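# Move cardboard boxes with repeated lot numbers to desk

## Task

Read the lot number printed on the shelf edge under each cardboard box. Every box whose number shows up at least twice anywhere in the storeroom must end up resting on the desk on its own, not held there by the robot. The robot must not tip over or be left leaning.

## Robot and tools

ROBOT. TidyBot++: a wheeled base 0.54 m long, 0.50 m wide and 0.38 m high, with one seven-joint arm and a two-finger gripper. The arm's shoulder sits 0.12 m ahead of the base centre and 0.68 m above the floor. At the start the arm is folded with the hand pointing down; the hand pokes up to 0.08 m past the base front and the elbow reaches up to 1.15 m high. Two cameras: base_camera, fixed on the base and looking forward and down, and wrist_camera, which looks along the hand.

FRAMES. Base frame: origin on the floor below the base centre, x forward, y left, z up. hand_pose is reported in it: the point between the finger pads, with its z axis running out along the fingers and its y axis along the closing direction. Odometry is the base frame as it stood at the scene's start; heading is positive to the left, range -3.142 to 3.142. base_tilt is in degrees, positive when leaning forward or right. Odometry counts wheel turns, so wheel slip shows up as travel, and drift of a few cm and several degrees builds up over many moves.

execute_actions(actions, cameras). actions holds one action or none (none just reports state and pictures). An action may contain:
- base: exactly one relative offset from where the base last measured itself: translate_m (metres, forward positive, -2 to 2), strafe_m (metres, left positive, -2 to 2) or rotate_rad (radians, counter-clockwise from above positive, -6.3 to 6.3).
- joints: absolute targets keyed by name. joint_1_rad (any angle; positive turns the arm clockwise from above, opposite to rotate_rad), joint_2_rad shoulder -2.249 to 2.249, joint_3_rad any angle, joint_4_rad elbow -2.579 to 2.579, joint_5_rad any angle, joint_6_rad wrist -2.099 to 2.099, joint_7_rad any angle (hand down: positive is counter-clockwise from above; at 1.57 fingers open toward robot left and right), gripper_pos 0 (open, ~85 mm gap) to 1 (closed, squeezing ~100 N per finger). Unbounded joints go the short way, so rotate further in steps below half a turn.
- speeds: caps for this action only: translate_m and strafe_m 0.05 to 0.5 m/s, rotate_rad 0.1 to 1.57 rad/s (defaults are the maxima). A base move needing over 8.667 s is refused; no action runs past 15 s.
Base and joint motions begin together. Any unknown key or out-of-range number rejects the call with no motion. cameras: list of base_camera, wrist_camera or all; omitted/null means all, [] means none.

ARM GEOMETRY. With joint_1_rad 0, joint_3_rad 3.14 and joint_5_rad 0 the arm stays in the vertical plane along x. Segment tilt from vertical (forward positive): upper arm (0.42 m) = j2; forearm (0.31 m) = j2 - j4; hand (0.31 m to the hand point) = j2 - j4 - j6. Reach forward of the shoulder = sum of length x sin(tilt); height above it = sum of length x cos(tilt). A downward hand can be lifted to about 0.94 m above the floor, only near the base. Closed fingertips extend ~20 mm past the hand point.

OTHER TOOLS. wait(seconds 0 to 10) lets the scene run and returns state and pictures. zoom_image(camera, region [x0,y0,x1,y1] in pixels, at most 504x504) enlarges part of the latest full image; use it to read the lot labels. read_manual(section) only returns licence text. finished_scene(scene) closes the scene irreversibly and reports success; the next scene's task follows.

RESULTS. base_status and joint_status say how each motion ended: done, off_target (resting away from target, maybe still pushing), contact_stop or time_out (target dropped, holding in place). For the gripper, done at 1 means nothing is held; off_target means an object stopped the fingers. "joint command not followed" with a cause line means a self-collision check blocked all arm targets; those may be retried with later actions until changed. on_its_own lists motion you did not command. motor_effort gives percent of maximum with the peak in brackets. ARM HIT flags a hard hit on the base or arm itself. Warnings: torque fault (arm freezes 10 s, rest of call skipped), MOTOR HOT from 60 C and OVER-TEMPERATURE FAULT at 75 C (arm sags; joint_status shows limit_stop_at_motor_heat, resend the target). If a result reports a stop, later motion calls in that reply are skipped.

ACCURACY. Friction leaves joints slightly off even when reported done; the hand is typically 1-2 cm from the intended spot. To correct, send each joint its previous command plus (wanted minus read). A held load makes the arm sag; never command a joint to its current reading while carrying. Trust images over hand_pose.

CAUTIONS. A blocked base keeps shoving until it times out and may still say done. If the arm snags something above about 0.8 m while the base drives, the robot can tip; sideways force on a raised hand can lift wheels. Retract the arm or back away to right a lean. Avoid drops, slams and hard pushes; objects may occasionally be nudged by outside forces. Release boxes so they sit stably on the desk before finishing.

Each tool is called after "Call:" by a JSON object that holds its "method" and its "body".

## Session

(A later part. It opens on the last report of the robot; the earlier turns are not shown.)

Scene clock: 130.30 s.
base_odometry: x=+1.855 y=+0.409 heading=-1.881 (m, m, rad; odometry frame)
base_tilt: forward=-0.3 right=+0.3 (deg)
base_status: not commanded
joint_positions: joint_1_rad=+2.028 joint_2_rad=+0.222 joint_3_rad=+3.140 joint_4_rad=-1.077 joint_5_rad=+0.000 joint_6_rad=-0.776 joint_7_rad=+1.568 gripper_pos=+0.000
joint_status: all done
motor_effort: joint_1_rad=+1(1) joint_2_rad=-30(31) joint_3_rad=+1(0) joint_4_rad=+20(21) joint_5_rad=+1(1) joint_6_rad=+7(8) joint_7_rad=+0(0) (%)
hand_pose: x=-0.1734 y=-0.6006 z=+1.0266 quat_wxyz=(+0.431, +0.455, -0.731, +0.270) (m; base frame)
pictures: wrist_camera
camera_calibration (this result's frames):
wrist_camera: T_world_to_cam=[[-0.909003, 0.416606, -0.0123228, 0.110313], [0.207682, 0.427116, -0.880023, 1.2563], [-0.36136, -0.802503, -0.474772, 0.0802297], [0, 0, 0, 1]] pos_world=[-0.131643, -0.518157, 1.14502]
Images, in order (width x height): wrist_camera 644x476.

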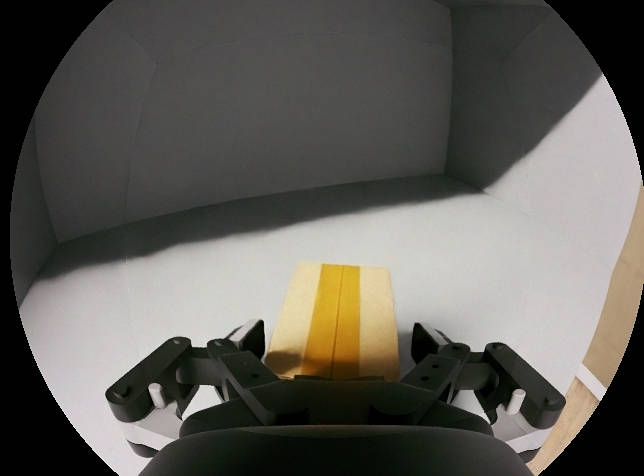

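Call:
{"method": "execute_actions", "body": {"actions": [{"joints": {"gripper_pos": 1.0}}], "cameras": []}}

Call:
{"method": "execute_actions", "body": {"actions": [{"joints": {"joint_2_rad": -0.4, "joint_6_rad": -1.35}}], "cameras": ["wrist_camera"]}}

Scene clock: 134.73 s.
base_odometry: x=+1.855 y=+0.409 heading=-1.881 (m, m, rad; odometry frame)
base_tilt: forward=-0.3 right=+0.3 (deg)
base_status: not commanded
joint_positions: joint_1_rad=+2.028 joint_2_rad=+0.222 joint_3_rad=+3.140 joint_4_rad=-1.076 joint_5_rad=+0.000 joint_6_rad=-0.775 joint_7_rad=+1.568 gripper_pos=+0.350
joint_status: gripper_pos off_target (ended at +0.350, target +1.000)
motor_effort: joint_1_rad=+0(1) joint_2_rad=-30(31) joint_3_rad=+0(0) joint_4_rad=+20(21) joint_5_rad=+1(1) joint_6_rad=+7(8) joint_7_rad=+1(0) (%)
hand_pose: x=-0.1735 y=-0.6007 z=+1.0270 quat_wxyz=(+0.431, +0.455, -0.731, +0.270) (m; base frame)
pictures: none
No camera images: the call's "cameras" was empty. Leave "cameras" out to get every camera's image.

Scene clock: 136.63 s.
base_odometry: x=+1.855 y=+0.409 heading=-1.881 (m, m, rad; odometry frame)
base_tilt: forward=-0.3 right=+0.2 (deg)
base_status: not commanded
joint_positions: joint_1_rad=+2.028 joint_2_rad=-0.392 joint_3_rad=+3.140 joint_4_rad=-1.071 joint_5_rad=+0.000 joint_6_rad=-1.337 joint_7_rad=+1.568 gripper_pos=+0.350
joint_status: all done
motor_effort: joint_1_rad=+1(1) joint_2_rad=-3(35) joint_3_rad=+1(1) joint_4_rad=+16(23) joint_5_rad=+1(0) joint_6_rad=+8(8) joint_7_rad=+0(1) (%)
hand_pose: x=-0.0190 y=-0.2861 z=+1.1811 quat_wxyz=(+0.452, +0.447, -0.718, +0.283) (m; base frame)
pictures: wrist_camera
camera_calibration (this result's frames):
wrist_camera: T_world_to_cam=[[-0.909287, 0.416061, -0.00953217, 0.118117], [0.183783, 0.38089, -0.906171, 1.2431], [-0.373392, -0.825721, -0.422803, 0.393541], [0, 0, 0, 1]] pos_world=[0.025887, -0.197671, 1.29397]
Images, in order (width x height): wrist_camera 644x476.

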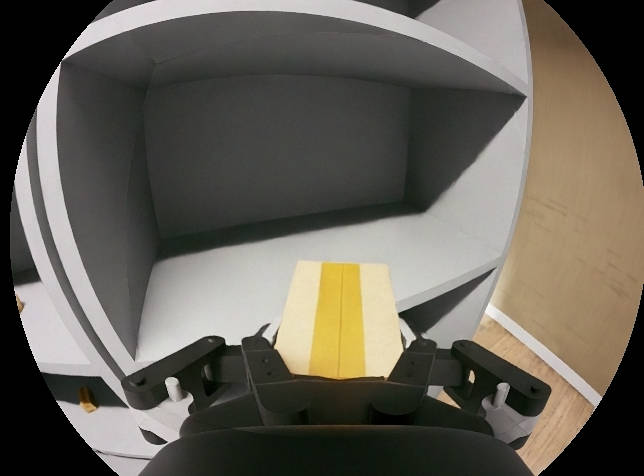

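Call:
{"method": "execute_actions", "body": {"actions": [{"base": {"translate_m": -1.08}, "joints": {"joint_1_rad": 1.55}}]}}

Scene clock: 140.43 s.
base_odometry: x=+2.185 y=+1.437 heading=-1.881 (m, m, rad; odometry frame)
base_tilt: forward=-0.3 right=+0.2 (deg)
base_status: done
joint_positions: joint_1_rad=+1.575 joint_2_rad=-0.392 joint_3_rad=+3.140 joint_4_rad=-1.071 joint_5_rad=-0.003 joint_6_rad=-1.338 joint_7_rad=+1.568 gripper_pos=+0.350
joint_status: all done
motor_effort: joint_1_rad=+0(1) joint_2_rad=-3(4) joint_3_rad=+1(3) joint_4_rad=+16(16) joint_5_rad=+1(1) joint_6_rad=+9(9) joint_7_rad=+0(1) (%)
hand_pose: x=+0.1209 y=-0.3174 z=+1.1809 quat_wxyz=(+0.376, +0.597, -0.599, +0.378) (m; base frame)
pictures: base_camera, wrist_camera
camera_calibration (this result's frames):
wrist_camera: T_world_to_cam=[[-0.999606, -0.0256579, -0.0114032, 0.131225], [-0.000538795, 0.423582, -0.905858, 1.26461], [0.0280726, -0.905494, -0.423429, 0.346701], [0, 0, 0, 1]] pos_world=[0.122121, -0.218362, 1.29385]
Images, in order (width x height): base_camera 644x364, wrist_camera 644x476.

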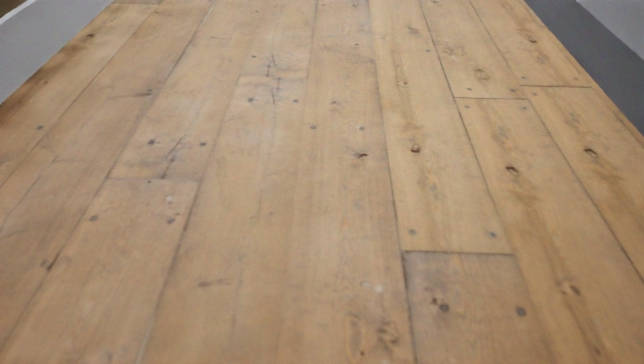

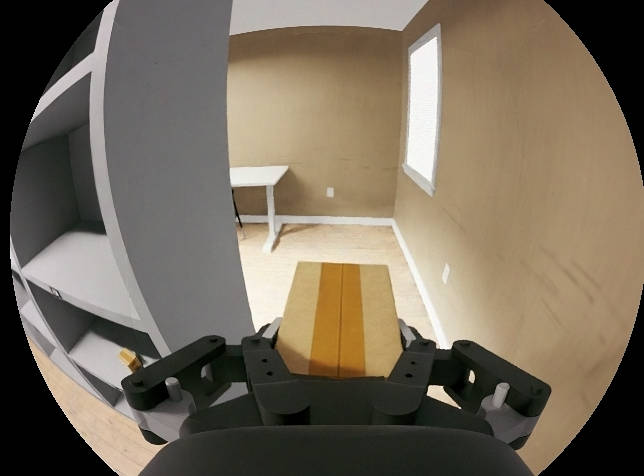

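Call:
{"method": "execute_actions", "body": {"actions": [{"base": {"strafe_m": -2.0}, "joints": {"joint_2_rad": 0.11, "joint_4_rad": -1.74, "joint_6_rad": -0.215}}]}}

Scene clock: 146.67 s.
base_odometry: x=+0.281 y=+2.049 heading=-1.881 (m, m, rad; odometry frame)
base_tilt: forward=-0.3 right=+0.3 (deg)
base_status: done
joint_positions: joint_1_rad=+1.575 joint_2_rad=+0.108 joint_3_rad=+3.140 joint_4_rad=-1.734 joint_5_rad=-0.003 joint_6_rad=-0.237 joint_7_rad=+1.568 gripper_pos=+0.350
joint_status: all done
motor_effort: joint_1_rad=+0(0) joint_2_rad=-27(31) joint_3_rad=+0(1) joint_4_rad=+21(24) joint_5_rad=+0(0) joint_6_rad=+8(9) joint_7_rad=+0(0) (%)
hand_pose: x=+0.1191 y=-0.6201 z=+0.8646 quat_wxyz=(+0.358, +0.607, -0.612, +0.359) (m; base frame)
pictures: base_camera, wrist_camera
camera_calibration (this result's frames):
wrist_camera: T_world_to_cam=[[-0.999647, -0.0219162, -0.0149907, 0.123499], [0.00267262, 0.478651, -0.878001, 1.11592], [0.0264178, -0.877732, -0.478423, 0.00367978], [0, 0, 0, 1]] pos_world=[0.120376, -0.528198, 0.98339]
Images, in order (width x height): base_camera 644x364, wrist_camera 644x476.

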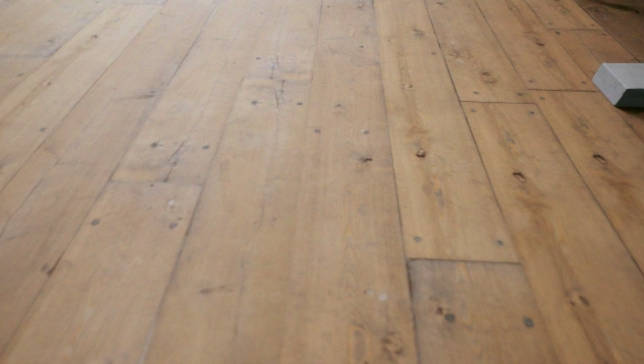

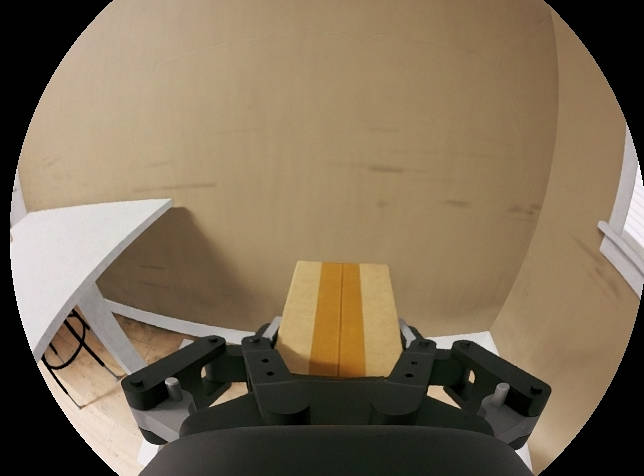

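Call:
{"method": "execute_actions", "body": {"actions": [{"base": {"translate_m": 0.55}, "joints": {"joint_1_rad": 1.28}}], "cameras": ["wrist_camera"]}}

Call:
{"method": "execute_actions", "body": {"actions": [{"joints": {"joint_2_rad": 0.365, "joint_6_rad": 0.045}}], "cameras": ["wrist_camera"]}}

Scene clock: 149.40 s.
base_odometry: x=+0.112 y=+1.525 heading=-1.881 (m, m, rad; odometry frame)
base_tilt: forward=-0.3 right=+0.2 (deg)
base_status: done
joint_positions: joint_1_rad=+1.298 joint_2_rad=+0.108 joint_3_rad=+3.142 joint_4_rad=-1.734 joint_5_rad=-0.003 joint_6_rad=-0.236 joint_7_rad=+1.568 gripper_pos=+0.350
joint_status: all done
motor_effort: joint_1_rad=+0(3) joint_2_rad=-27(27) joint_3_rad=+0(3) joint_4_rad=+21(22) joint_5_rad=+1(0) joint_6_rad=+8(8) joint_7_rad=+0(0) (%)
hand_pose: x=+0.2872 y=-0.5968 z=+0.8646 quat_wxyz=(+0.305, +0.685, -0.523, +0.405) (m; base frame)
pictures: wrist_camera
camera_calibration (this result's frames):
wrist_camera: T_world_to_cam=[[-0.956289, -0.292052, -0.0147273, 0.118159], [-0.127385, 0.461381, -0.87801, 1.13141], [0.26322, -0.837755, -0.478416, -0.0245385], [0, 0, 0, 1]] pos_world=[0.263578, -0.508059, 0.983389]
Images, in order (width x height): wrist_camera 644x476.

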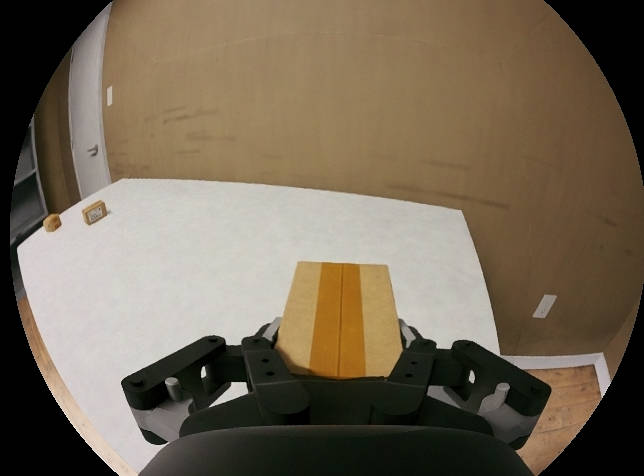

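Scene clock: 150.70 s.
base_odometry: x=+0.112 y=+1.525 heading=-1.881 (m, m, rad; odometry frame)
base_tilt: forward=-0.3 right=+0.2 (deg)
base_status: not commanded
joint_positions: joint_1_rad=+1.298 joint_2_rad=+0.367 joint_3_rad=+3.142 joint_4_rad=-1.735 joint_5_rad=-0.003 joint_6_rad=+0.019 joint_7_rad=+1.568 gripper_pos=+0.350
joint_status: all done
motor_effort: joint_1_rad=+0(0) joint_2_rad=-34(38) joint_3_rad=+0(0) joint_4_rad=+19(21) joint_5_rad=+0(0) joint_6_rad=+8(9) joint_7_rad=+0(1) (%)
hand_pose: x=+0.3067 y=-0.6674 z=+0.7625 quat_wxyz=(+0.304, +0.686, -0.524, +0.403) (m; base frame)
pictures: wrist_camera
camera_calibration (this result's frames):
wrist_camera: T_world_to_cam=[[-0.956519, -0.291312, -0.0144164, 0.114988], [-0.128614, 0.465634, -0.875582, 1.07821], [0.26178, -0.835657, -0.482855, -0.132346], [0, 0, 0, 1]] pos_world=[0.283307, -0.57915, 0.881814]
Images, in order (width x height): wrist_camera 644x476.

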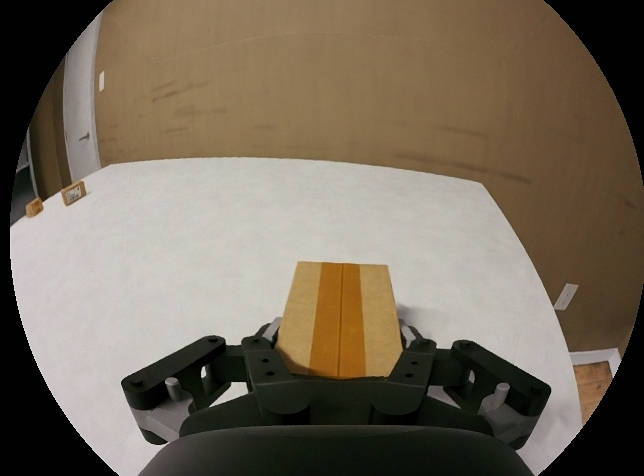

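Call:
{"method": "execute_actions", "body": {"actions": [{"joints": {"joint_2_rad": 0.415, "joint_6_rad": 0.06}}], "cameras": []}}

Scene clock: 151.53 s.
base_odometry: x=+0.112 y=+1.525 heading=-1.881 (m, m, rad; odometry frame)
base_tilt: forward=-0.3 right=+0.3 (deg)
base_status: not commanded
joint_positions: joint_1_rad=+1.298 joint_2_rad=+0.387 joint_3_rad=+3.142 joint_4_rad=-1.735 joint_5_rad=-0.003 joint_6_rad=+0.045 joint_7_rad=+1.569 gripper_pos=+0.350
joint_status: all done
motor_effort: joint_1_rad=+0(1) joint_2_rad=-33(35) joint_3_rad=+0(0) joint_4_rad=+18(20) joint_5_rad=+0(0) joint_6_rad=+7(8) joint_7_rad=+0(0) (%)
hand_pose: x=+0.3082 y=-0.6729 z=+0.7563 quat_wxyz=(+0.306, +0.685, -0.523, +0.405) (m; base frame)
pictures: none
No camera images: the call's "cameras" was empty. Leave "cameras" out to get every camera's image.

Call:
{"method": "execute_actions", "body": {"actions": [{"joints": {"joint_2_rad": 0.387, "gripper_pos": 0.0}}], "cameras": []}}

Call:
{"method": "execute_actions", "body": {"actions": [{"joints": {"joint_2_rad": -0.1, "joint_6_rad": -0.45}}], "cameras": ["wrist_camera"]}}

Scene clock: 152.87 s.
base_odometry: x=+0.112 y=+1.525 heading=-1.881 (m, m, rad; odometry frame)
base_tilt: forward=-0.3 right=+0.3 (deg)
base_status: not commanded
joint_positions: joint_1_rad=+1.298 joint_2_rad=+0.386 joint_3_rad=+3.142 joint_4_rad=-1.735 joint_5_rad=-0.003 joint_6_rad=+0.045 joint_7_rad=+1.569 gripper_pos=+0.000
joint_status: all done
motor_effort: joint_1_rad=+1(1) joint_2_rad=-34(35) joint_3_rad=+0(0) joint_4_rad=+18(19) joint_5_rad=+0(0) joint_6_rad=+7(8) joint_7_rad=+0(0) (%)
hand_pose: x=+0.3082 y=-0.6728 z=+0.7564 quat_wxyz=(+0.306, +0.685, -0.523, +0.405) (m; base frame)
pictures: none
No camera images: the call's "cameras" was empty. Leave "cameras" out to get every camera's image.

Scene clock: 154.57 s.
base_odometry: x=+0.112 y=+1.525 heading=-1.881 (m, m, rad; odometry frame)
base_tilt: forward=-0.3 right=+0.2 (deg)
base_status: not commanded
joint_positions: joint_1_rad=+1.298 joint_2_rad=-0.088 joint_3_rad=+3.142 joint_4_rad=-1.735 joint_5_rad=-0.003 joint_6_rad=-0.431 joint_7_rad=+1.569 gripper_pos=+0.000
joint_status: all done
motor_effort: joint_1_rad=+1(1) joint_2_rad=-19(37) joint_3_rad=+0(0) joint_4_rad=+21(21) joint_5_rad=+1(1) joint_6_rad=+8(8) joint_7_rad=+0(0) (%)
hand_pose: x=+0.2681 y=-0.5280 z=+0.9261 quat_wxyz=(+0.305, +0.685, -0.523, +0.405) (m; base frame)
pictures: wrist_camera
camera_calibration (this result's frames):
wrist_camera: T_world_to_cam=[[-0.956092, -0.292694, -0.0147901, 0.120624], [-0.127325, 0.460306, -0.878582, 1.1512], [0.263964, -0.838122, -0.477362, 0.0662719], [0, 0, 0, 1]] pos_world=[0.244411, -0.439055, 1.04484]
Images, in order (width x height): wrist_camera 644x476.

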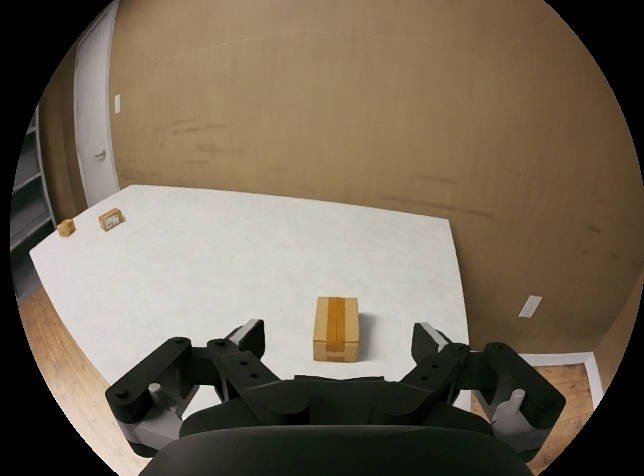

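Call:
{"method": "finished_scene", "body": {"scene": 1}}

The scene is finished: the task was done.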